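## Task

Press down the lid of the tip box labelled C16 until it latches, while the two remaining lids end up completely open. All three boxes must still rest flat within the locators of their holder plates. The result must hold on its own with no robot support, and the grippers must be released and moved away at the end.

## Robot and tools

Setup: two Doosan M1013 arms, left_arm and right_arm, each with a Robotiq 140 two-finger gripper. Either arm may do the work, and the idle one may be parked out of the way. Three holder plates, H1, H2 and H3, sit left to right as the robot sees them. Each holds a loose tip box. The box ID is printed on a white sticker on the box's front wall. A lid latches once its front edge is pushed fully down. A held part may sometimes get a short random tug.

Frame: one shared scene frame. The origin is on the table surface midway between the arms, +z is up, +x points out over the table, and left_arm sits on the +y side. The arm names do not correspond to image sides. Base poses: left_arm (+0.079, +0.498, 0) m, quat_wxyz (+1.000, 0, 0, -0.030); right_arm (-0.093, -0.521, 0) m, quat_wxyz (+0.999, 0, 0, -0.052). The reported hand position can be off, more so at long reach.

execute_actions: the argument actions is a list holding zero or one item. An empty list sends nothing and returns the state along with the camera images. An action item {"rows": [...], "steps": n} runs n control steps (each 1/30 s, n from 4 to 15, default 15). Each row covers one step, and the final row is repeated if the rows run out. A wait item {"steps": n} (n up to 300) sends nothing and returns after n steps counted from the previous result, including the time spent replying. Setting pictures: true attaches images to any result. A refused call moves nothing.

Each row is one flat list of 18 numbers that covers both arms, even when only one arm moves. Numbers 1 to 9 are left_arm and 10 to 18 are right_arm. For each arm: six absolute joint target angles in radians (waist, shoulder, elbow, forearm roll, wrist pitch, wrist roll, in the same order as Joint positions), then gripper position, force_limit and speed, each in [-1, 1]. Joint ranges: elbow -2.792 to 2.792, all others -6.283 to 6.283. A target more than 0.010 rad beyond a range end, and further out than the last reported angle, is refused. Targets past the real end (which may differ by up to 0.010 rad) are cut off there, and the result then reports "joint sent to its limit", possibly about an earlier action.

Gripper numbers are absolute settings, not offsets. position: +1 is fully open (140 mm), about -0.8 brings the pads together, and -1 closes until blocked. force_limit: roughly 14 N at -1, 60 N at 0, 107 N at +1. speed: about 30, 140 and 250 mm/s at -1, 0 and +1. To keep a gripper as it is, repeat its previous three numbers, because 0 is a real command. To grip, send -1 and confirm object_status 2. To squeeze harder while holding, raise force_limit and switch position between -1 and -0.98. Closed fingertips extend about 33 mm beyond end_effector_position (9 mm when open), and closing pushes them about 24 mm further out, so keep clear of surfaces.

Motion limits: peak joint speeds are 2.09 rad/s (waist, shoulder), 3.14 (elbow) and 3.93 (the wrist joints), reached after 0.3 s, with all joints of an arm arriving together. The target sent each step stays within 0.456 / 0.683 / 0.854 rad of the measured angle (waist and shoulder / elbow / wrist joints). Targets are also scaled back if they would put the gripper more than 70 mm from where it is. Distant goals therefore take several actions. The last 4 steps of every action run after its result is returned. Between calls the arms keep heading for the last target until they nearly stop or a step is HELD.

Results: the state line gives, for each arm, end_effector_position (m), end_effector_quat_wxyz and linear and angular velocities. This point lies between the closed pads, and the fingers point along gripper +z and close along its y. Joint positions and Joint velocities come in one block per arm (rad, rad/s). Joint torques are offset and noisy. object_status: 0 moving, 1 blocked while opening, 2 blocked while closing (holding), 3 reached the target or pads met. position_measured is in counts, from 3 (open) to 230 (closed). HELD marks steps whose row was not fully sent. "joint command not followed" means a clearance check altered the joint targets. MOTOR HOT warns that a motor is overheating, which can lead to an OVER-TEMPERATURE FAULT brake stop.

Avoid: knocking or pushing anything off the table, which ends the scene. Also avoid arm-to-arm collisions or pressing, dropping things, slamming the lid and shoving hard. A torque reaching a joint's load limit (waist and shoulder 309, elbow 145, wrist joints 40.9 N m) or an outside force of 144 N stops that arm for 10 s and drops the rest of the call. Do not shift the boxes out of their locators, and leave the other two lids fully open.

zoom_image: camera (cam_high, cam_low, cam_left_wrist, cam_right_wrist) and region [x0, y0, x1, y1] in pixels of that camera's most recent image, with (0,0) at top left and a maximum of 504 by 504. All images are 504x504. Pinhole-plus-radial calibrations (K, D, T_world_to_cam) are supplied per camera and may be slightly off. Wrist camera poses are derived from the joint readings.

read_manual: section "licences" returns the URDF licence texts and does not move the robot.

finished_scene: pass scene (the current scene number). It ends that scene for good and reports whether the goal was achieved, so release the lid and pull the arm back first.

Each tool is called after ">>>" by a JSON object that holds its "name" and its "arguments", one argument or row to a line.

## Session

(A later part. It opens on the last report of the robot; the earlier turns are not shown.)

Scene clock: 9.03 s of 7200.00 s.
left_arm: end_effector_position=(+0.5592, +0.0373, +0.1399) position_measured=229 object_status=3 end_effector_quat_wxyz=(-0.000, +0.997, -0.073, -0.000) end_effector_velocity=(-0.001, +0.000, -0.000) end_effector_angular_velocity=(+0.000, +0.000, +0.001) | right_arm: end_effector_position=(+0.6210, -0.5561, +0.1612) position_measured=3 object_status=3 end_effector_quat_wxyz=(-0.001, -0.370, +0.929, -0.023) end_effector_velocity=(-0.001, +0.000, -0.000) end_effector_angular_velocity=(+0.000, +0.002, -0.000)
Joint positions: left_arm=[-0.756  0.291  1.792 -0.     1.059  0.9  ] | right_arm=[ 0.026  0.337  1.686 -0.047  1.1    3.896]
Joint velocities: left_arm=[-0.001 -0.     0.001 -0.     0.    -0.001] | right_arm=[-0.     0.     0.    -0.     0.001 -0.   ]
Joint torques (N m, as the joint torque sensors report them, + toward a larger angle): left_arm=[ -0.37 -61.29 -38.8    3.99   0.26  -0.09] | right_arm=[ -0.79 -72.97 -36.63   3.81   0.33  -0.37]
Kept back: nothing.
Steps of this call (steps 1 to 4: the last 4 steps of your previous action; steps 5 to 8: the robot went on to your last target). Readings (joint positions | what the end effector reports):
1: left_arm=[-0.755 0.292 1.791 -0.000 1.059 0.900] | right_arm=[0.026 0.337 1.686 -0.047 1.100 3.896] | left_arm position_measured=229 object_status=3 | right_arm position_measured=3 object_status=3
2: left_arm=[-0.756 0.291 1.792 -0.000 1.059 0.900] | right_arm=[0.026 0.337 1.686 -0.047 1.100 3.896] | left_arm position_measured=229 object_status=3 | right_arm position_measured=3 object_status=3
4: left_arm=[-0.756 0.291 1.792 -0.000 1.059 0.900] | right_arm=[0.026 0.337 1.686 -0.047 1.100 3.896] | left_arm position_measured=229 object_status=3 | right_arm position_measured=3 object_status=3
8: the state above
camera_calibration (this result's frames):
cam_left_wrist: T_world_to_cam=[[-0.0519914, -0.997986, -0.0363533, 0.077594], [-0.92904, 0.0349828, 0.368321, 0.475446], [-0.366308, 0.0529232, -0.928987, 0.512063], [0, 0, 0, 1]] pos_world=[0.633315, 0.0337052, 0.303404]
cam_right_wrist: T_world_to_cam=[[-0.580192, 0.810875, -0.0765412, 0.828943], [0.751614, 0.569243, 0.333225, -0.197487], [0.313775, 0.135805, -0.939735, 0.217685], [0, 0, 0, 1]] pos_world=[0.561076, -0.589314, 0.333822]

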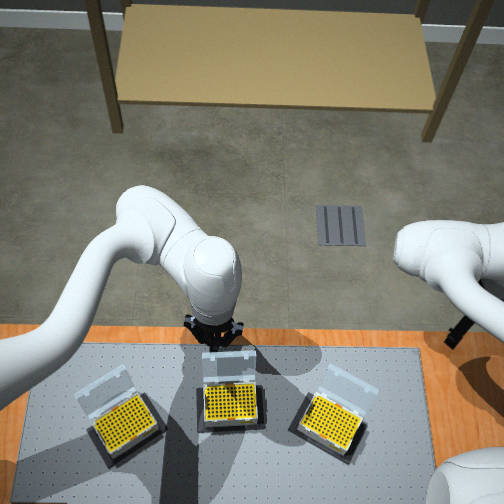

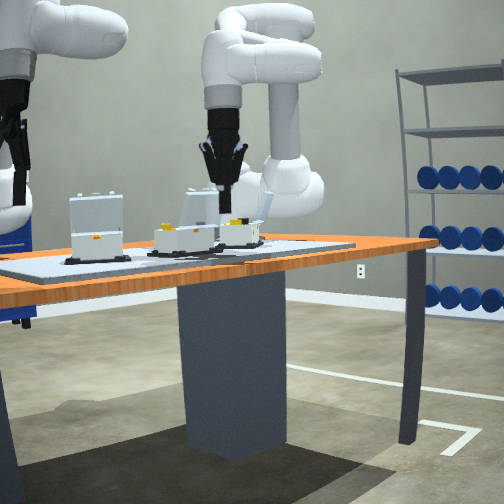

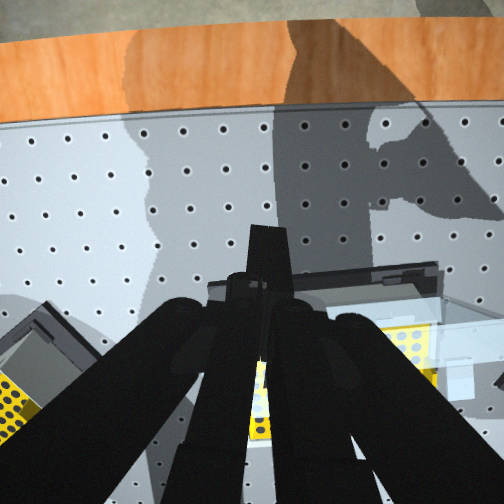

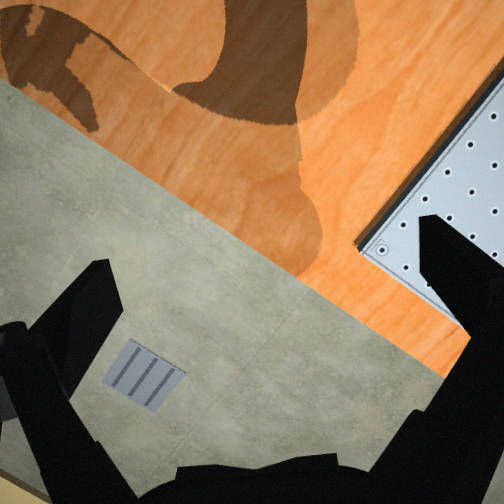

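>>> {"name": "execute_actions", "arguments": {
  "actions": [
    {"rows":[[-0.79,0.261,1.832,0,1.049,0.9,-0.8,0,0,0.026,0.337,1.686,-0.047,1.1,3.896,1,0,0],[-0.79,0.261,1.832,0,1.049,0.9,-0.8,0,0,0.026,0.337,1.686,-0.047,1.1,3.896,1,0,0],[-0.79,0.261,1.832,0,1.049,0.9,-0.8,0,0,0.026,0.337,1.686,-0.047,1.1,3.896,1,0,0],[-0.79,0.261,1.832,0,1.049,0.9,-0.8,0,0,0.026,0.337,1.686,-0.047,1.1,3.896,1,0,0],[-0.79,0.261,1.832,0,1.049,0.9,-0.8,0,0,0.026,0.337,1.686,-0.047,1.1,3.896,1,0,0],[-0.79,0.261,1.832,0,1.049,0.9,-0.8,0,0,0.026,0.337,1.686,-0.047,1.1,3.896,1,0,0],[-0.826,0.23,1.873,0,1.039,0.9,-0.8,0,0,0.026,0.337,1.686,-0.047,1.1,3.896,1,0,0]],"steps":15}
  ]
}}

>>> {"name": "execute_actions", "arguments": {
  "actions": [
    {"steps":8}
  ],
  "pictures": true
}}

Scene clock: 9.60 s of 7200.00 s.
left_arm: end_effector_position=(+0.5005, +0.0374, +0.1401) position_measured=229 object_status=3 end_effector_quat_wxyz=(-0.000, +0.994, -0.107, -0.000) end_effector_velocity=(-0.063, +0.003, -0.003) end_effector_angular_velocity=(+0.002, +0.002, -0.075) | right_arm: end_effector_position=(+0.6210, -0.5561, +0.1612) position_measured=3 object_status=3 end_effector_quat_wxyz=(-0.001, -0.370, +0.929, -0.023) end_effector_velocity=(-0.000, +0.000, -0.000) end_effector_angular_velocity=(+0.000, +0.000, +0.001)
Joint positions: left_arm=[-0.824  0.231  1.871 -0.     1.04   0.9  ] | right_arm=[ 0.026  0.337  1.686 -0.047  1.1    3.896]
Joint velocities: left_arm=[-0.076 -0.062  0.086  0.    -0.022 -0.   ] | right_arm=[-0.     0.     0.    -0.    -0.    -0.001]
Joint torques (N m, as the joint torque sensors report them, + toward a larger angle): left_arm=[ 13.75 -37.13 -45.24   5.28  -0.5    0.23] | right_arm=[ -0.49 -72.51 -36.78   3.87   0.36  -0.34]
Steps of this call (steps 1 to 6: the robot went on to your last target; steps 7 to 17: the first 11 steps of this action). Readings (joint positions | what the end effector reports):
7: left_arm=[-0.757 0.290 1.793 -0.000 1.059 0.900] | right_arm=[0.026 0.337 1.686 -0.047 1.100 3.896] | left_arm position_measured=229 object_status=3 | right_arm position_measured=3 object_status=3
8: left_arm=[-0.763 0.285 1.800 -0.000 1.057 0.900] | right_arm=[0.026 0.337 1.686 -0.047 1.100 3.896] | left_arm position_measured=229 object_status=3 | right_arm position_measured=3 object_status=3
10: left_arm=[-0.784 0.266 1.825 -0.000 1.051 0.900] | right_arm=[0.026 0.337 1.686 -0.047 1.100 3.896] | left_arm position_measured=229 object_status=3 | right_arm position_measured=3 object_status=3
14: left_arm=[-0.797 0.255 1.840 -0.000 1.047 0.900] | right_arm=[0.026 0.337 1.686 -0.047 1.100 3.896] | left_arm position_measured=229 object_status=3 | right_arm position_measured=3 object_status=3
17: the state above

Scene clock: 9.87 s of 7200.00 s.
left_arm: end_effector_position=(+0.4991, +0.0375, +0.1400) position_measured=229 object_status=3 end_effector_quat_wxyz=(-0.000, +0.994, -0.108, -0.000) end_effector_velocity=(-0.000, -0.001, +0.000) end_effector_angular_velocity=(-0.001, +0.000, -0.000) | right_arm: end_effector_position=(+0.6210, -0.5561, +0.1612) position_measured=3 object_status=3 end_effector_quat_wxyz=(-0.001, -0.370, +0.929, -0.023) end_effector_velocity=(+0.000, -0.000, +0.000) end_effector_angular_velocity=(-0.000, -0.001, -0.001)
Joint positions: left_arm=[-0.826  0.23   1.873 -0.     1.039  0.9  ] | right_arm=[ 0.026  0.337  1.686 -0.047  1.1    3.896]
Joint velocities: left_arm=[-0.001 -0.    -0.    -0.001 -0.001 -0.   ] | right_arm=[ 0.    -0.     0.     0.    -0.     0.001]
Joint torques (N m, as the joint torque sensors report them, + toward a larger angle): left_arm=[  0.05 -52.82 -38.39   3.95   0.43   0.08] | right_arm=[ -0.79 -73.41 -36.51   3.93   0.29  -0.22]
Kept back: nothing.
Steps of this call (steps 1 to 4: the last 4 steps of your previous action; steps 5 to 8: the robot went on to your last target). Readings (joint positions | what the end effector reports):
1: left_arm=[-0.825 0.230 1.872 -0.000 1.039 0.900] | right_arm=[0.026 0.337 1.686 -0.047 1.100 3.896] | left_arm position_measured=229 object_status=3 | right_arm position_measured=3 object_status=3
2: left_arm=[-0.826 0.230 1.873 -0.000 1.039 0.900] | right_arm=[0.026 0.337 1.686 -0.047 1.100 3.896] | left_arm position_measured=229 object_status=3 | right_arm position_measured=3 object_status=3
4: left_arm=[-0.826 0.230 1.873 -0.000 1.039 0.900] | right_arm=[0.026 0.337 1.686 -0.047 1.100 3.896] | left_arm position_measured=229 object_status=3 | right_arm position_measured=3 object_status=3
8: the state above
camera_calibration (this result's frames):
cam_left_wrist: T_world_to_cam=[[-0.121668, -0.991905, -0.0363573, 0.10919], [-0.924317, 0.0998769, 0.368324, 0.414845], [-0.361712, 0.0784189, -0.928986, 0.486855], [0, 0, 0, 1]] pos_world=[0.572834, 0.0286939, 0.303454]
cam_right_wrist: T_world_to_cam=[[-0.580192, 0.810875, -0.0765411, 0.828943], [0.751614, 0.569243, 0.333225, -0.197487], [0.313774, 0.135805, -0.939735, 0.217685], [0, 0, 0, 1]] pos_world=[0.561076, -0.589314, 0.333822]

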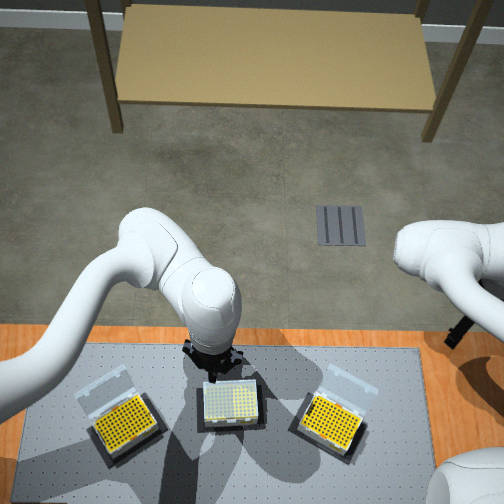

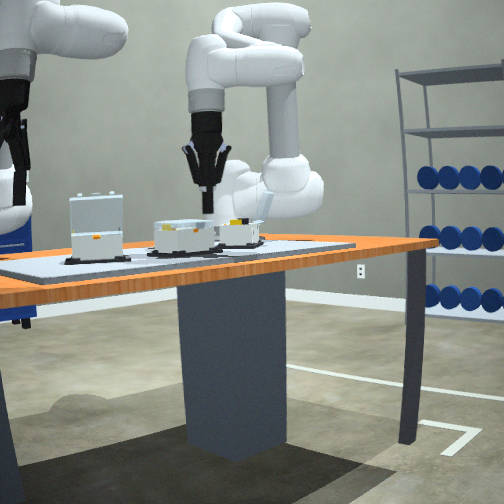

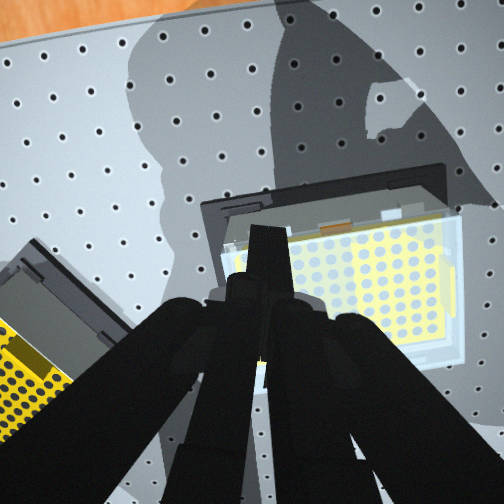

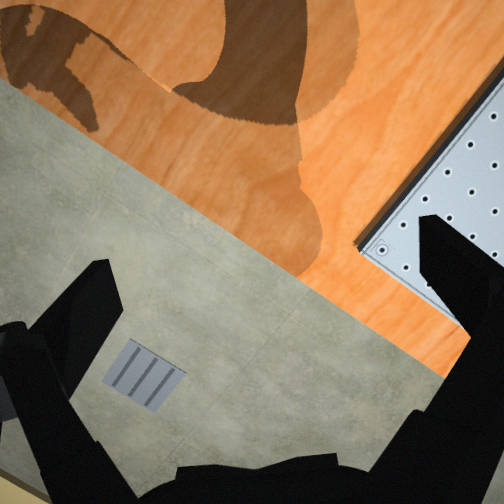

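>>> {"name": "execute_actions", "arguments": {
  "actions": [
    {"rows":[[-0.826,0.214,1.853,0,1.075,0.9,-0.8,0,0,0.026,0.337,1.686,-0.047,1.1,3.896,1,0,0],[-0.826,0.214,1.853,0,1.075,0.9,-0.8,0,0,0.026,0.337,1.686,-0.047,1.1,3.896,1,0,0],[-0.826,0.214,1.853,0,1.075,0.9,-0.8,0,0,0.026,0.337,1.686,-0.047,1.1,3.896,1,0,0],[-0.826,0.214,1.853,0,1.075,0.9,-0.8,0,0,0.026,0.337,1.686,-0.047,1.1,3.896,1,0,0],[-0.968,0.183,1.891,0,1.067,0.9,-0.8,0,0,0.026,0.337,1.686,-0.047,1.1,3.896,1,0,0]],"steps":15}
  ]
}}

>>> {"name": "execute_actions", "arguments": {
  "actions": [
    {"steps":10}
  ],
  "pictures": true
}}

>>> {"name": "zoom_image", "arguments": {
  "camera": "cam_low",
  "region": [130, 160, 270, 270]
}}

Scene clock: 11.03 s of 7200.00 s.
left_arm: end_effector_position=(+0.4331, +0.0054, +0.1601) position_measured=229 object_status=3 end_effector_quat_wxyz=(+0.000, +0.986, -0.166, +0.000) end_effector_velocity=(-0.301, -0.125, -0.002) end_effector_angular_velocity=(+0.003, +0.002, -0.529) | right_arm: end_effector_position=(+0.6210, -0.5561, +0.1612) position_measured=3 object_status=3 end_effector_quat_wxyz=(-0.001, -0.370, +0.929, -0.023) end_effector_velocity=(+0.000, -0.000, +0.000) end_effector_angular_velocity=(+0.000, -0.000, -0.002)
Joint positions: left_arm=[-0.944  0.188  1.885  0.     1.068  0.9  ] | right_arm=[ 0.026  0.337  1.686 -0.047  1.1    3.896]
Joint velocities: left_arm=[-0.53  -0.107  0.137 -0.    -0.027 -0.   ] | right_arm=[-0.     0.    -0.     0.     0.     0.002]
Joint torques (N m, as the joint torque sensors report them, + toward a larger angle): left_arm=[ 17.06 -55.12 -38.01   4.65   0.23   0.32] | right_arm=[ -0.07 -72.96 -36.64   3.83   0.4   -0.37]
Steps of this call (steps 1 to 15: the robot went on to your last target; steps 16 to 24: nothing new was sent; steps 25 to 35: the first 11 steps of this action). Readings (joint positions | what the end effector reports):
25: left_arm=[-0.826 0.229 1.873 -0.000 1.040 0.900] | right_arm=[0.026 0.337 1.686 -0.047 1.100 3.896] | left_arm position_measured=229 object_status=3 | right_arm position_measured=3 object_status=3
26: left_arm=[-0.826 0.225 1.867 -0.000 1.051 0.900] | right_arm=[0.026 0.337 1.686 -0.047 1.100 3.896] | left_arm position_measured=229 object_status=3 | right_arm position_measured=3 object_status=3
28: left_arm=[-0.826 0.215 1.855 0.000 1.071 0.900] | right_arm=[0.026 0.337 1.686 -0.047 1.100 3.896] | left_arm position_measured=229 object_status=3 | right_arm position_measured=3 object_status=3
32: left_arm=[-0.868 0.203 1.865 0.000 1.072 0.900] | right_arm=[0.026 0.337 1.686 -0.047 1.100 3.896] | left_arm position_measured=229 object_status=3 | right_arm position_measured=3 object_status=3
35: the state above

Scene clock: 11.37 s of 7200.00 s.
left_arm: end_effector_position=(+0.4193, -0.0001, +0.1601) position_measured=229 object_status=3 end_effector_quat_wxyz=(+0.000, +0.984, -0.178, +0.000) end_effector_velocity=(+0.000, -0.001, +0.001) end_effector_angular_velocity=(-0.002, -0.001, -0.000) | right_arm: end_effector_position=(+0.6210, -0.5561, +0.1612) position_measured=3 object_status=3 end_effector_quat_wxyz=(-0.001, -0.370, +0.929, -0.023) end_effector_velocity=(-0.000, -0.000, +0.000) end_effector_angular_velocity=(-0.000, +0.000, +0.000)
Joint positions: left_arm=[-0.968  0.183  1.891  0.     1.067  0.9  ] | right_arm=[ 0.026  0.337  1.686 -0.047  1.1    3.896]
Joint velocities: left_arm=[-0.    -0.    -0.001 -0.    -0.     0.001] | right_arm=[-0. -0.  0. -0.  0. -0.]
Joint torques (N m, as the joint torque sensors report them, + toward a larger angle): left_arm=[  3.18 -52.23 -37.8    3.94   0.43   0.25] | right_arm=[ -0.45 -73.57 -36.63   3.91   0.32  -0.35]
Kept back: nothing.
Steps of this call (steps 1 to 4: the last 4 steps of your previous action; steps 5 to 10: the robot went on to your last target). Readings (joint positions | what the end effector reports):
1: left_arm=[-0.958 0.185 1.888 0.000 1.068 0.900] | right_arm=[0.026 0.337 1.686 -0.047 1.100 3.896] | left_arm position_measured=229 object_status=3 | right_arm position_measured=3 object_status=3
2: left_arm=[-0.966 0.184 1.890 0.000 1.067 0.900] | right_arm=[0.026 0.337 1.686 -0.047 1.100 3.896] | left_arm position_measured=229 object_status=3 | right_arm position_measured=3 object_status=3
4: left_arm=[-0.968 0.183 1.891 0.000 1.067 0.900] | right_arm=[0.026 0.337 1.686 -0.047 1.100 3.896] | left_arm position_measured=229 object_status=3 | right_arm position_measured=3 object_status=3
8: left_arm=[-0.968 0.183 1.891 0.000 1.067 0.900] | right_arm=[0.026 0.337 1.686 -0.047 1.100 3.896] | left_arm position_measured=229 object_status=3 | right_arm position_measured=3 object_status=3
10: the state above
camera_calibration (this result's frames):
cam_left_wrist: T_world_to_cam=[[-0.260806, -0.96473, -0.0357205, 0.121197], [-0.901088, 0.229989, 0.367622, 0.327795], [-0.34644, 0.128065, -0.929289, 0.473212], [0, 0, 0, 1]] pos_world=[0.490921, -0.0190689, 0.323575]
cam_right_wrist: T_world_to_cam=[[-0.580192, 0.810875, -0.0765412, 0.828943], [0.751614, 0.569244, 0.333225, -0.197487], [0.313774, 0.135805, -0.939735, 0.217685], [0, 0, 0, 1]] pos_world=[0.561076, -0.589314, 0.333822]

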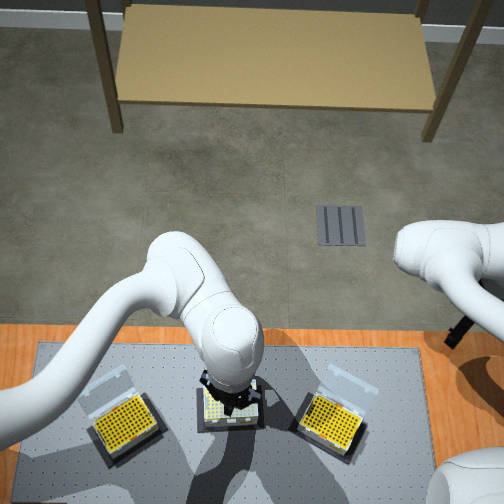

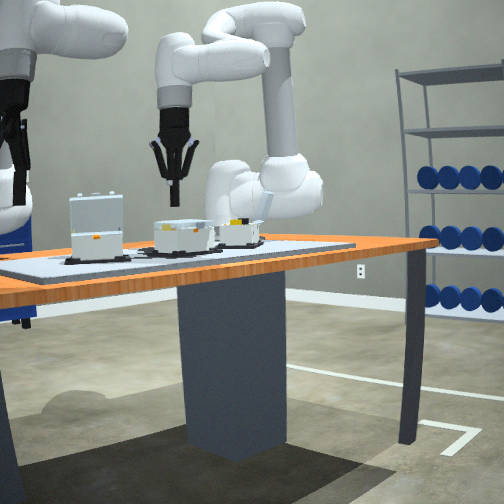

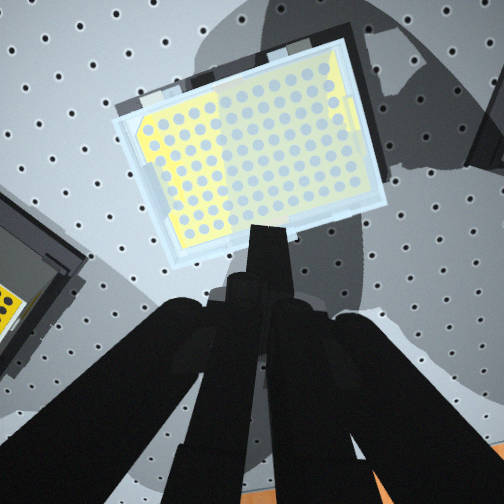

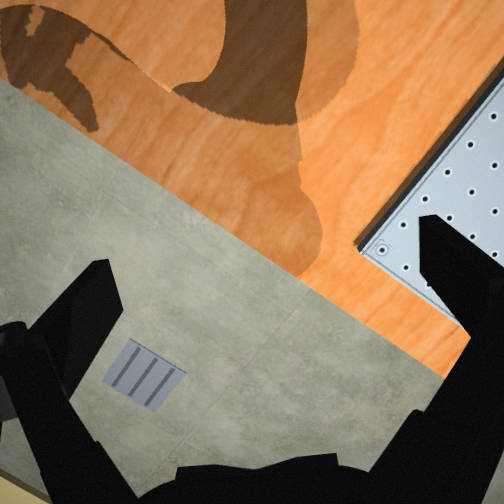

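Region (130, 160, 270, 270) of cam_low's 504x504 image, scaled by 3.600, with more detail than that image has; it fills the top 396 rows of this view, and the rest is white.

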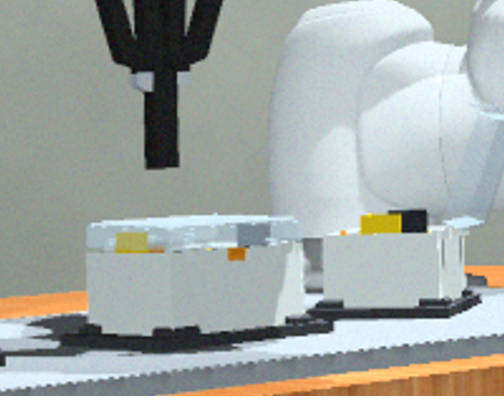

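>>> {"name": "execute_actions", "arguments": {
  "actions": [
    {"rows":[[-0.968,0.214,1.926,0,1.002,0.9,-0.8,0,0,0.026,0.337,1.686,-0.047,1.1,3.896,1,0,0]],"steps":15}
  ]
}}

>>> {"name": "execute_actions", "arguments": {
  "actions": [
    {"rows":[[-0.968,0.2185,1.9305,0,0.993,0.9,-0.8,0,0,0.026,0.337,1.686,-0.047,1.1,3.896,1,0,0]],"steps":15}
  ],
  "pictures": true
}}

>>> {"name": "zoom_image", "arguments": {
  "camera": "cam_low",
  "region": [130, 160, 270, 270]
}}

Scene clock: 12.07 s of 7200.00 s.
left_arm: end_effector_position=(+0.4190, +0.0001, +0.1246) position_measured=229 object_status=3 end_effector_quat_wxyz=(-0.000, +0.984, -0.178, -0.000) end_effector_velocity=(-0.000, +0.000, -0.002) end_effector_angular_velocity=(+0.002, +0.001, +0.001) | right_arm: end_effector_position=(+0.6210, -0.5561, +0.1612) position_measured=3 object_status=3 end_effector_quat_wxyz=(-0.001, -0.370, +0.929, -0.023) end_effector_velocity=(-0.000, +0.000, +0.000) end_effector_angular_velocity=(+0.000, +0.000, -0.000)
Joint positions: left_arm=[-0.968  0.214  1.926 -0.     1.002  0.9  ] | right_arm=[ 0.026  0.337  1.686 -0.047  1.1    3.896]
Joint velocities: left_arm=[-0.     0.003  0.002  0.    -0.002 -0.001] | right_arm=[ 0.     0.    -0.     0.     0.001  0.   ]
Joint torques (N m, as the joint torque sensors report them, + toward a larger angle): left_arm=[  2.25 -50.71 -36.18   4.    -0.22   0.47] | right_arm=[ -0.75 -73.65 -36.66   3.92   0.3   -0.36]
Steps of this call (steps 1 to 10: the robot went on to your last target; steps 11 to 21: the first 11 steps of this action). Readings (joint positions | what the end effector reports):
11: left_arm=[-0.968 0.183 1.892 0.000 1.066 0.900] | right_arm=[0.026 0.337 1.686 -0.047 1.100 3.896] | left_arm position_measured=229 object_status=3 | right_arm position_measured=3 object_status=3
12: left_arm=[-0.968 0.188 1.897 0.000 1.054 0.900] | right_arm=[0.026 0.337 1.686 -0.047 1.100 3.896] | left_arm position_measured=229 object_status=3 | right_arm position_measured=3 object_status=3
14: left_arm=[-0.968 0.209 1.920 -0.000 1.014 0.900] | right_arm=[0.026 0.337 1.686 -0.047 1.100 3.896] | left_arm position_measured=229 object_status=3 | right_arm position_measured=3 object_status=3
18: left_arm=[-0.968 0.214 1.926 -0.000 1.002 0.900] | right_arm=[0.026 0.337 1.686 -0.047 1.100 3.896] | left_arm position_measured=229 object_status=3 | right_arm position_measured=3 object_status=3
21: the state above

Scene clock: 22.40 s of 7200.00 s.
left_arm: end_effector_position=(+0.4192, -0.0001, +0.1224) position_measured=229 object_status=3 end_effector_quat_wxyz=(-0.000, +0.984, -0.178, +0.000) end_effector_velocity=(-0.000, +0.000, -0.001) end_effector_angular_velocity=(+0.001, +0.002, +0.001) | right_arm: end_effector_position=(+0.6210, -0.5561, +0.1612) position_measured=3 object_status=3 end_effector_quat_wxyz=(-0.001, -0.370, +0.929, -0.023) end_effector_velocity=(-0.000, -0.000, +0.000) end_effector_angular_velocity=(+0.000, +0.001, +0.001)
Joint positions: left_arm=[-0.968  0.216  1.928  0.     0.998  0.9  ] | right_arm=[ 0.026  0.337  1.686 -0.047  1.1    3.896]
Joint velocities: left_arm=[ 0.     0.001  0.    -0.001  0.001 -0.   ] | right_arm=[-0.    -0.     0.     0.     0.001 -0.001]
Joint torques (N m, as the joint torque sensors report them, + toward a larger angle): left_arm=[  1.53 -35.37 -25.91   4.25  -2.67   0.31] | right_arm=[ -0.42 -72.81 -36.69   3.84   0.38  -0.34]
FORCE FAULT: contact force on the left arm reached its limit, and that arm stopped for 10 seconds. The contact can be on any part of that arm, not only on its tool. That arm's remaining commands of this call were not run. That arm holds still and accepts commands again. Move the arm away from the contact; if what it grips holds it there, let go first. Pushing or pulling that hard again can fault the arm again.
Kept back: nothing.
The stop of the left arm began at step 10 of this call (marked STOPPED below). From that step on that arm followed nothing that you had sent. 10 of its steps, steps kept back included, did not run and will not run. The other arm was sent all steps of this action in this call, none kept back. Nothing is kept back now, and the robot has no last target.
Steps of this call (steps 1 to 4: the last 4 steps of your previous action; steps 5 to 15: the first 11 steps of this action; steps 16 to 19: the last 4 steps of this action, not kept back; steps 20 to 310: the stop continued). Readings (joint positions | what the end effector reports):
5: left_arm=[-0.968 0.214 1.926 -0.000 1.001 0.900] | right_arm=[0.026 0.337 1.686 -0.047 1.100 3.896] | left_arm position_measured=229 object_status=3 | right_arm position_measured=3 object_status=3
6: left_arm=[-0.968 0.216 1.928 0.000 0.997 0.900] | right_arm=[0.026 0.337 1.686 -0.047 1.100 3.896] | left_arm position_measured=229 object_status=3 | right_arm position_measured=3 object_status=3
8: left_arm=[-0.968 0.217 1.929 0.000 0.995 0.900] | right_arm=[0.026 0.337 1.686 -0.047 1.100 3.896] | left_arm position_measured=229 object_status=3 | right_arm position_measured=3 object_status=3
10: left_arm=[-0.968 0.216 1.928 0.000 0.997 0.900] | right_arm=[0.026 0.337 1.686 -0.047 1.100 3.896] | left_arm position_measured=229 object_status=3 | right_arm position_measured=3 object_status=3 STOPPED (the left arm)
12: left_arm=[-0.968 0.216 1.928 0.000 0.998 0.900] | right_arm=[0.026 0.337 1.686 -0.047 1.100 3.896] | left_arm position_measured=229 object_status=3 | right_arm position_measured=3 object_status=3
310: the state above
camera_calibration (this result's frames):
cam_left_wrist: T_world_to_cam=[[-0.26092, -0.964684, -0.036131, 0.119958], [-0.900955, 0.2299, 0.368002, 0.341458], [-0.346699, 0.128571, -0.929123, 0.438261], [0, 0, 0, 1]] pos_world=[0.490883, -0.0191277, 0.285875]
cam_right_wrist: T_world_to_cam=[[-0.580192, 0.810875, -0.0765412, 0.828943], [0.751614, 0.569244, 0.333225, -0.197487], [0.313774, 0.135805, -0.939735, 0.217685], [0, 0, 0, 1]] pos_world=[0.561076, -0.589314, 0.333822]

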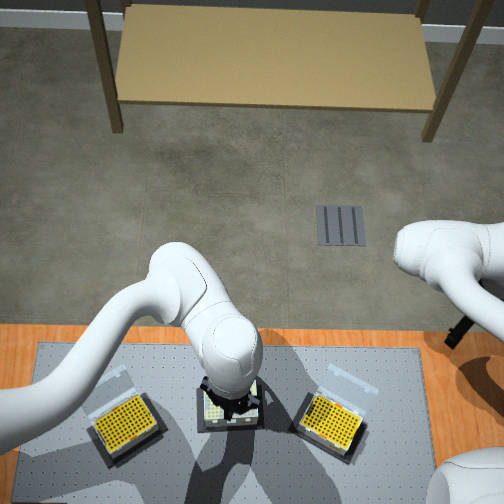

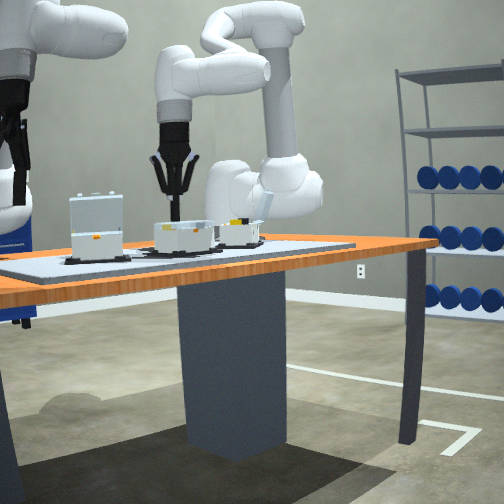

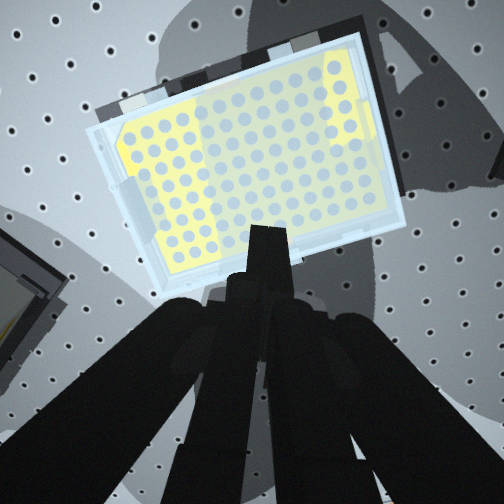

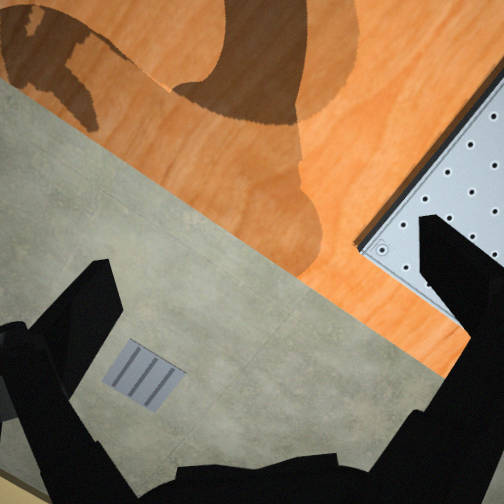

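Region (130, 160, 270, 270) of cam_low's 504x504 image, scaled by 3.600, with more detail than that image has; it fills the top 396 rows of this view, and the rest is white.

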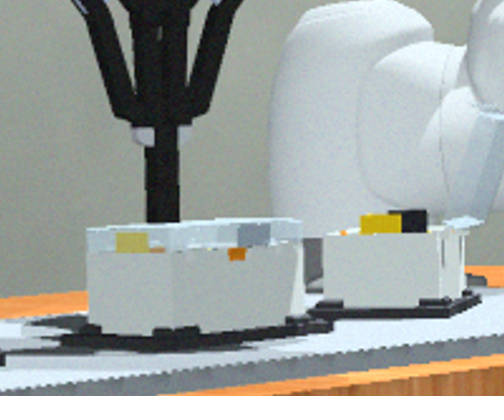

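>>> {"name": "execute_actions", "arguments": {
  "actions": [
    {"rows":[[-0.968,0.183,1.891,0,1.067,0.9,-0.8,0,0,0.026,0.337,1.686,-0.047,1.1,3.896,1,0,0]],"steps":10}
  ]
}}

>>> {"name": "execute_actions", "arguments": {
  "actions": [
    {"rows":[[-1.69,0,1.9,0,1.24,0.9,-0.8,0,0,0.026,0.337,1.686,-0.047,1.1,3.896,1,0,0]],"steps":15}
  ]
}}

>>> {"name": "execute_actions", "arguments": {
  "actions": [
    {"steps":15}
  ]
}}

>>> {"name": "execute_actions", "arguments": {
  "actions": [
    {"rows":[[-1.69,0.2,2.2,1.083,1.305,0.9,-0.8,0,0,0.026,0.337,1.686,-0.047,1.1,3.896,1,0,0]],"steps":15}
  ]
}}

>>> {"name": "execute_actions", "arguments": {
  "actions": [
    {"steps":15}
  ],
  "pictures": true
}}

>>> {"name": "zoom_image", "arguments": {
  "camera": "cam_left_wrist",
  "region": [200, 50, 450, 300]
}}

Scene clock: 22.77 s of 7200.00 s.
left_arm: end_effector_position=(+0.4193, -0.0003, +0.1597) position_measured=229 object_status=3 end_effector_quat_wxyz=(+0.000, +0.984, -0.178, +0.000) end_effector_velocity=(-0.005, +0.009, +0.002) end_effector_angular_velocity=(+0.027, +0.016, +0.001) | right_arm: end_effector_position=(+0.6210, -0.5561, +0.1612) position_measured=3 object_status=3 end_effector_quat_wxyz=(-0.001, -0.370, +0.929, -0.023) end_effector_velocity=(-0.000, +0.000, -0.000) end_effector_angular_velocity=(+0.000, +0.000, -0.000)
Joint positions: left_arm=[-0.968  0.183  1.891  0.     1.066  0.9  ] | right_arm=[ 0.026  0.337  1.686 -0.047  1.1    3.896]
Joint velocities: left_arm=[ 0.    -0.001 -0.002 -0.     0.034 -0.001] | right_arm=[ 0.    -0.     0.001  0.     0.     0.   ]
Joint torques (N m, as the joint torque sensors report them, + toward a larger angle): left_arm=[ -1.01 -28.03 -31.25   3.24   0.38   0.31] | right_arm=[ -1.33 -72.36 -36.61   3.87   0.45  -0.33]
Steps of this call (steps 1 to 5: nothing new was sent; steps 6 to 11: the first 6 steps of this action). Readings (joint positions | what the end effector reports):
6: left_arm=[-0.968 0.216 1.927 0.000 0.999 0.900] | right_arm=[0.026 0.337 1.686 -0.047 1.100 3.896] | left_arm position_measured=229 object_status=3 | right_arm position_measured=3 object_status=3
7: left_arm=[-0.968 0.211 1.922 0.000 1.011 0.900] | right_arm=[0.026 0.337 1.686 -0.047 1.100 3.896] | left_arm position_measured=229 object_status=3 | right_arm position_measured=3 object_status=3
9: left_arm=[-0.968 0.189 1.898 0.000 1.053 0.900] | right_arm=[0.026 0.337 1.686 -0.047 1.100 3.896] | left_arm position_measured=229 object_status=3 | right_arm position_measured=3 object_status=3
11: the state above

Scene clock: 23.27 s of 7200.00 s.
left_arm: end_effector_position=(+0.2866, -0.0374, +0.2043) position_measured=229 object_status=3 end_effector_quat_wxyz=(+0.001, +0.957, -0.291, +0.000) end_effector_velocity=(-0.459, -0.091, +0.113) end_effector_angular_velocity=(-0.000, -0.001, -0.811) | right_arm: end_effector_position=(+0.6210, -0.5561, +0.1612) position_measured=3 object_status=3 end_effector_quat_wxyz=(-0.001, -0.370, +0.929, -0.023) end_effector_velocity=(+0.000, -0.000, +0.000) end_effector_angular_velocity=(-0.000, -0.000, -0.001)
Joint positions: left_arm=[-1.2    0.105  1.895  0.     1.141  0.9  ] | right_arm=[ 0.026  0.337  1.686 -0.047  1.1    3.896]
Joint velocities: left_arm=[-0.81  -0.206  0.01   0.001  0.195  0.   ] | right_arm=[-0.     0.    -0.    -0.    -0.     0.001]
Joint torques (N m, as the joint torque sensors report them, + toward a larger angle): left_arm=[ -0.04 -41.84 -38.33   4.27  -0.52   0.13] | right_arm=[ -1.44 -72.93 -36.69   3.85   0.29  -0.35]
Steps of this call (steps 1 to 4: the last 4 steps of your previous action; steps 5 to 15: the first 11 steps of this action). Readings (joint positions | what the end effector reports):
5: left_arm=[-0.969 0.183 1.891 0.000 1.067 0.900] | right_arm=[0.026 0.337 1.686 -0.047 1.100 3.896] | left_arm position_measured=229 object_status=3 | right_arm position_measured=3 object_status=3
6: left_arm=[-0.975 0.180 1.891 0.000 1.070 0.900] | right_arm=[0.026 0.337 1.686 -0.047 1.100 3.896] | left_arm position_measured=229 object_status=3 | right_arm position_measured=3 object_status=3
8: left_arm=[-1.010 0.166 1.892 0.000 1.083 0.900] | right_arm=[0.026 0.337 1.686 -0.047 1.100 3.896] | left_arm position_measured=229 object_status=3 | right_arm position_measured=3 object_status=3
12: left_arm=[-1.119 0.127 1.893 0.000 1.119 0.900] | right_arm=[0.026 0.337 1.686 -0.047 1.100 3.896] | left_arm position_measured=229 object_status=3 | right_arm position_measured=3 object_status=3
15: the state above

Scene clock: 23.77 s of 7200.00 s.
left_arm: end_effector_position=(+0.0527, -0.0379, +0.2521) position_measured=229 object_status=3 end_effector_quat_wxyz=(+0.001, +0.875, -0.485, +0.000) end_effector_velocity=(-0.424, +0.095, +0.086) end_effector_angular_velocity=(-0.001, -0.000, -0.806) | right_arm: end_effector_position=(+0.6210, -0.5561, +0.1612) position_measured=3 object_status=3 end_effector_quat_wxyz=(-0.001, -0.370, +0.929, -0.023) end_effector_velocity=(+0.000, +0.000, +0.000) end_effector_angular_velocity=(-0.000, -0.000, +0.001)
Joint positions: left_arm=[-1.623  0.014  1.899  0.     1.227  0.9  ] | right_arm=[ 0.026  0.337  1.686 -0.047  1.1    3.896]
Joint velocities: left_arm=[-0.806 -0.169  0.008  0.     0.16  -0.001] | right_arm=[ 0.     0.    -0.    -0.    -0.    -0.001]
Joint torques (N m, as the joint torque sensors report them, + toward a larger angle): left_arm=[ 10.37 -39.17 -38.75   4.52   0.19   0.  ] | right_arm=[ -0.01 -72.73 -36.77   3.94   0.34  -0.33]
Kept back: nothing.
Steps of this call (steps 1 to 4: the last 4 steps of your previous action; steps 5 to 15: the robot went on to your last target). Readings (joint positions | what the end effector reports):
1: left_arm=[-1.227 0.098 1.895 0.000 1.147 0.900] | right_arm=[0.026 0.337 1.686 -0.047 1.100 3.896] | left_arm position_measured=229 object_status=3 | right_arm position_measured=3 object_status=3
2: left_arm=[-1.255 0.091 1.895 0.000 1.153 0.900] | right_arm=[0.026 0.337 1.686 -0.047 1.100 3.896] | left_arm position_measured=229 object_status=3 | right_arm position_measured=3 object_status=3
4: left_arm=[-1.311 0.080 1.896 0.000 1.165 0.900] | right_arm=[0.026 0.337 1.686 -0.047 1.100 3.896] | left_arm position_measured=229 object_status=3 | right_arm position_measured=3 object_status=3
8: left_arm=[-1.423 0.056 1.897 0.000 1.187 0.900] | right_arm=[0.026 0.337 1.686 -0.047 1.100 3.896] | left_arm position_measured=229 object_status=3 | right_arm position_measured=3 object_status=3
15: the state above

Scene clock: 24.13 s of 7200.00 s.
left_arm: end_effector_position=(+0.1544, +0.0072, +0.1841) position_measured=229 object_status=3 end_effector_quat_wxyz=(-0.168, +0.796, -0.566, +0.130) end_effector_velocity=(+0.460, +0.080, -0.122) end_effector_angular_velocity=(+0.512, -1.442, -0.765) | right_arm: end_effector_position=(+0.6210, -0.5561, +0.1612) position_measured=3 object_status=3 end_effector_quat_wxyz=(-0.001, -0.370, +0.929, -0.023) end_effector_velocity=(-0.000, +0.000, +0.000) end_effector_angular_velocity=(+0.000, +0.000, -0.001)
Joint positions: left_arm=[-1.681  0.083  2.02   0.4    1.264  0.9  ] | right_arm=[ 0.026  0.337  1.686 -0.047  1.1    3.896]
Joint velocities: left_arm=[-0.021  0.263  0.401  1.527  0.092  0.   ] | right_arm=[-0.    -0.     0.     0.     0.     0.001]
Joint torques (N m, as the joint torque sensors report them, + toward a larger angle): left_arm=[  2.97 -35.02 -36.24   4.75   1.59   0.07] | right_arm=[ -0.03 -73.35 -36.13   3.83   0.21  -0.19]
Steps of this call (steps 1 to 11: the first 11 steps of this action). Readings (joint positions | what the end effector reports):
1: left_arm=[-1.648 0.009 1.900 0.001 1.232 0.900] | right_arm=[0.026 0.337 1.686 -0.047 1.100 3.896] | left_arm position_measured=229 object_status=3 | right_arm position_measured=3 object_status=3
2: left_arm=[-1.666 0.008 1.903 0.011 1.236 0.900] | right_arm=[0.026 0.337 1.686 -0.047 1.100 3.896] | left_arm position_measured=229 object_status=3 | right_arm position_measured=3 object_status=3
4: left_arm=[-1.680 0.019 1.924 0.073 1.242 0.900] | right_arm=[0.026 0.337 1.686 -0.047 1.100 3.896] | left_arm position_measured=229 object_status=3 | right_arm position_measured=3 object_status=3
8: left_arm=[-1.679 0.057 1.981 0.252 1.255 0.900] | right_arm=[0.026 0.337 1.686 -0.047 1.100 3.896] | left_arm position_measured=229 object_status=3 | right_arm position_measured=3 object_status=3
11: the state above

Scene clock: 24.63 s of 7200.00 s.
left_arm: end_effector_position=(+0.3111, -0.0001, +0.1820) position_measured=229 object_status=3 end_effector_quat_wxyz=(-0.378, +0.568, -0.653, +0.328) end_effector_velocity=(+0.001, -0.001, +0.002) end_effector_angular_velocity=(-0.001, -0.005, -0.004) | right_arm: end_effector_position=(+0.6210, -0.5561, +0.1612) position_measured=3 object_status=3 end_effector_quat_wxyz=(-0.001, -0.370, +0.929, -0.023) end_effector_velocity=(-0.000, +0.000, -0.000) end_effector_angular_velocity=(-0.000, +0.000, +0.001)
Joint positions: left_arm=[-1.69   0.2    2.2    1.083  1.305  0.9  ] | right_arm=[ 0.026  0.337  1.686 -0.047  1.1    3.896]
Joint velocities: left_arm=[ 0.001 -0.     0.     0.007  0.001 -0.   ] | right_arm=[ 0.    -0.     0.    -0.     0.    -0.001]
Joint torques (N m, as the joint torque sensors report them, + toward a larger angle): left_arm=[ -1.87 -45.35 -31.6    3.11   1.82   0.27] | right_arm=[ -1.02 -72.79 -36.37   3.84   0.4   -0.41]
Kept back: nothing.
Steps of this call (steps 1 to 4: the last 4 steps of your previous action; steps 5 to 15: the robot went on to your last target). Readings (joint positions | what the end effector reports):
1: left_arm=[-1.681 0.092 2.034 0.453 1.267 0.900] | right_arm=[0.026 0.337 1.686 -0.047 1.100 3.896] | left_arm position_measured=229 object_status=3 | right_arm position_measured=3 object_status=3
2: left_arm=[-1.682 0.101 2.049 0.507 1.270 0.900] | right_arm=[0.026 0.337 1.686 -0.047 1.100 3.896] | left_arm position_measured=229 object_status=3 | right_arm position_measured=3 object_status=3
4: left_arm=[-1.684 0.121 2.079 0.622 1.277 0.900] | right_arm=[0.026 0.337 1.686 -0.047 1.100 3.896] | left_arm position_measured=229 object_status=3 | right_arm position_measured=3 object_status=3
8: left_arm=[-1.687 0.165 2.147 0.880 1.293 0.900] | right_arm=[0.026 0.337 1.686 -0.047 1.100 3.896] | left_arm position_measured=229 object_status=3 | right_arm position_measured=3 object_status=3
15: the state above
camera_calibration (this result's frames):
cam_left_wrist: T_world_to_cam=[[-0.467423, 0.0455741, -0.882858, 0.312354], [-0.30521, 0.928944, 0.209545, 0.0657341], [0.829676, 0.367403, -0.4203, -0.00238077], [0, 0, 0, 1]] pos_world=[0.16804, -0.0744239, 0.26099]
cam_right_wrist: T_world_to_cam=[[-0.580192, 0.810875, -0.0765411, 0.828943], [0.751614, 0.569243, 0.333225, -0.197487], [0.313774, 0.135805, -0.939735, 0.217685], [0, 0, 0, 1]] pos_world=[0.561076, -0.589314, 0.333822]

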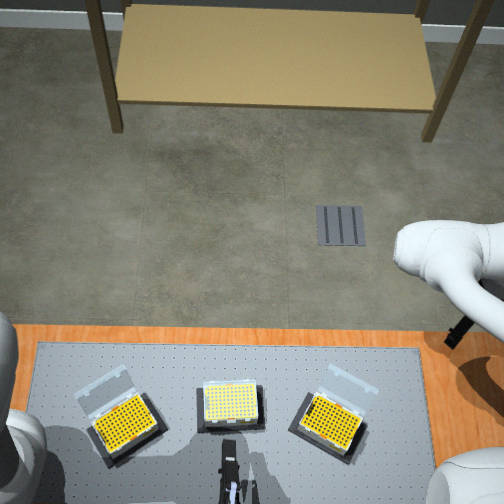

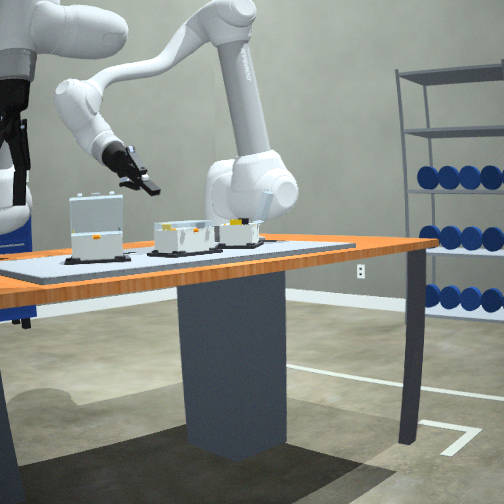

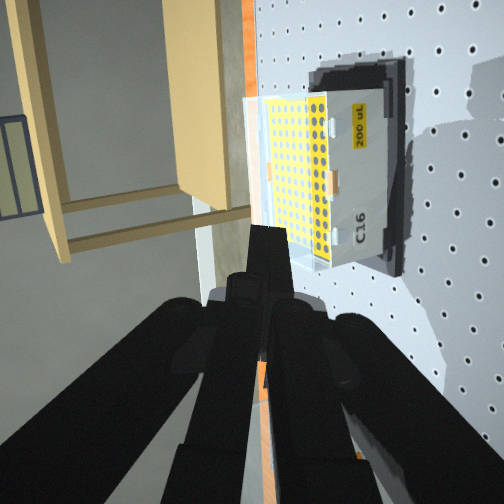

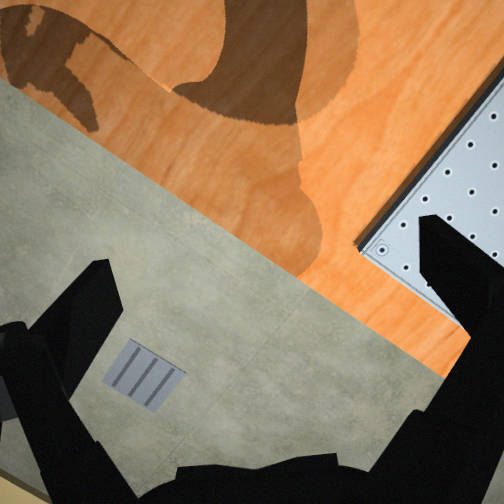

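Region (200, 50, 450, 300) of cam_left_wrist's 504x504 image, scaled by 2.016, with more detail than that image has.

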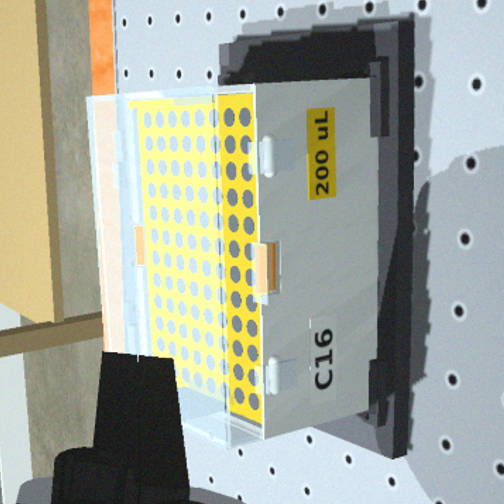

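>>> {"name": "finished_scene", "arguments": {
  "scene": 1
}}

The scene is finished: the task was done.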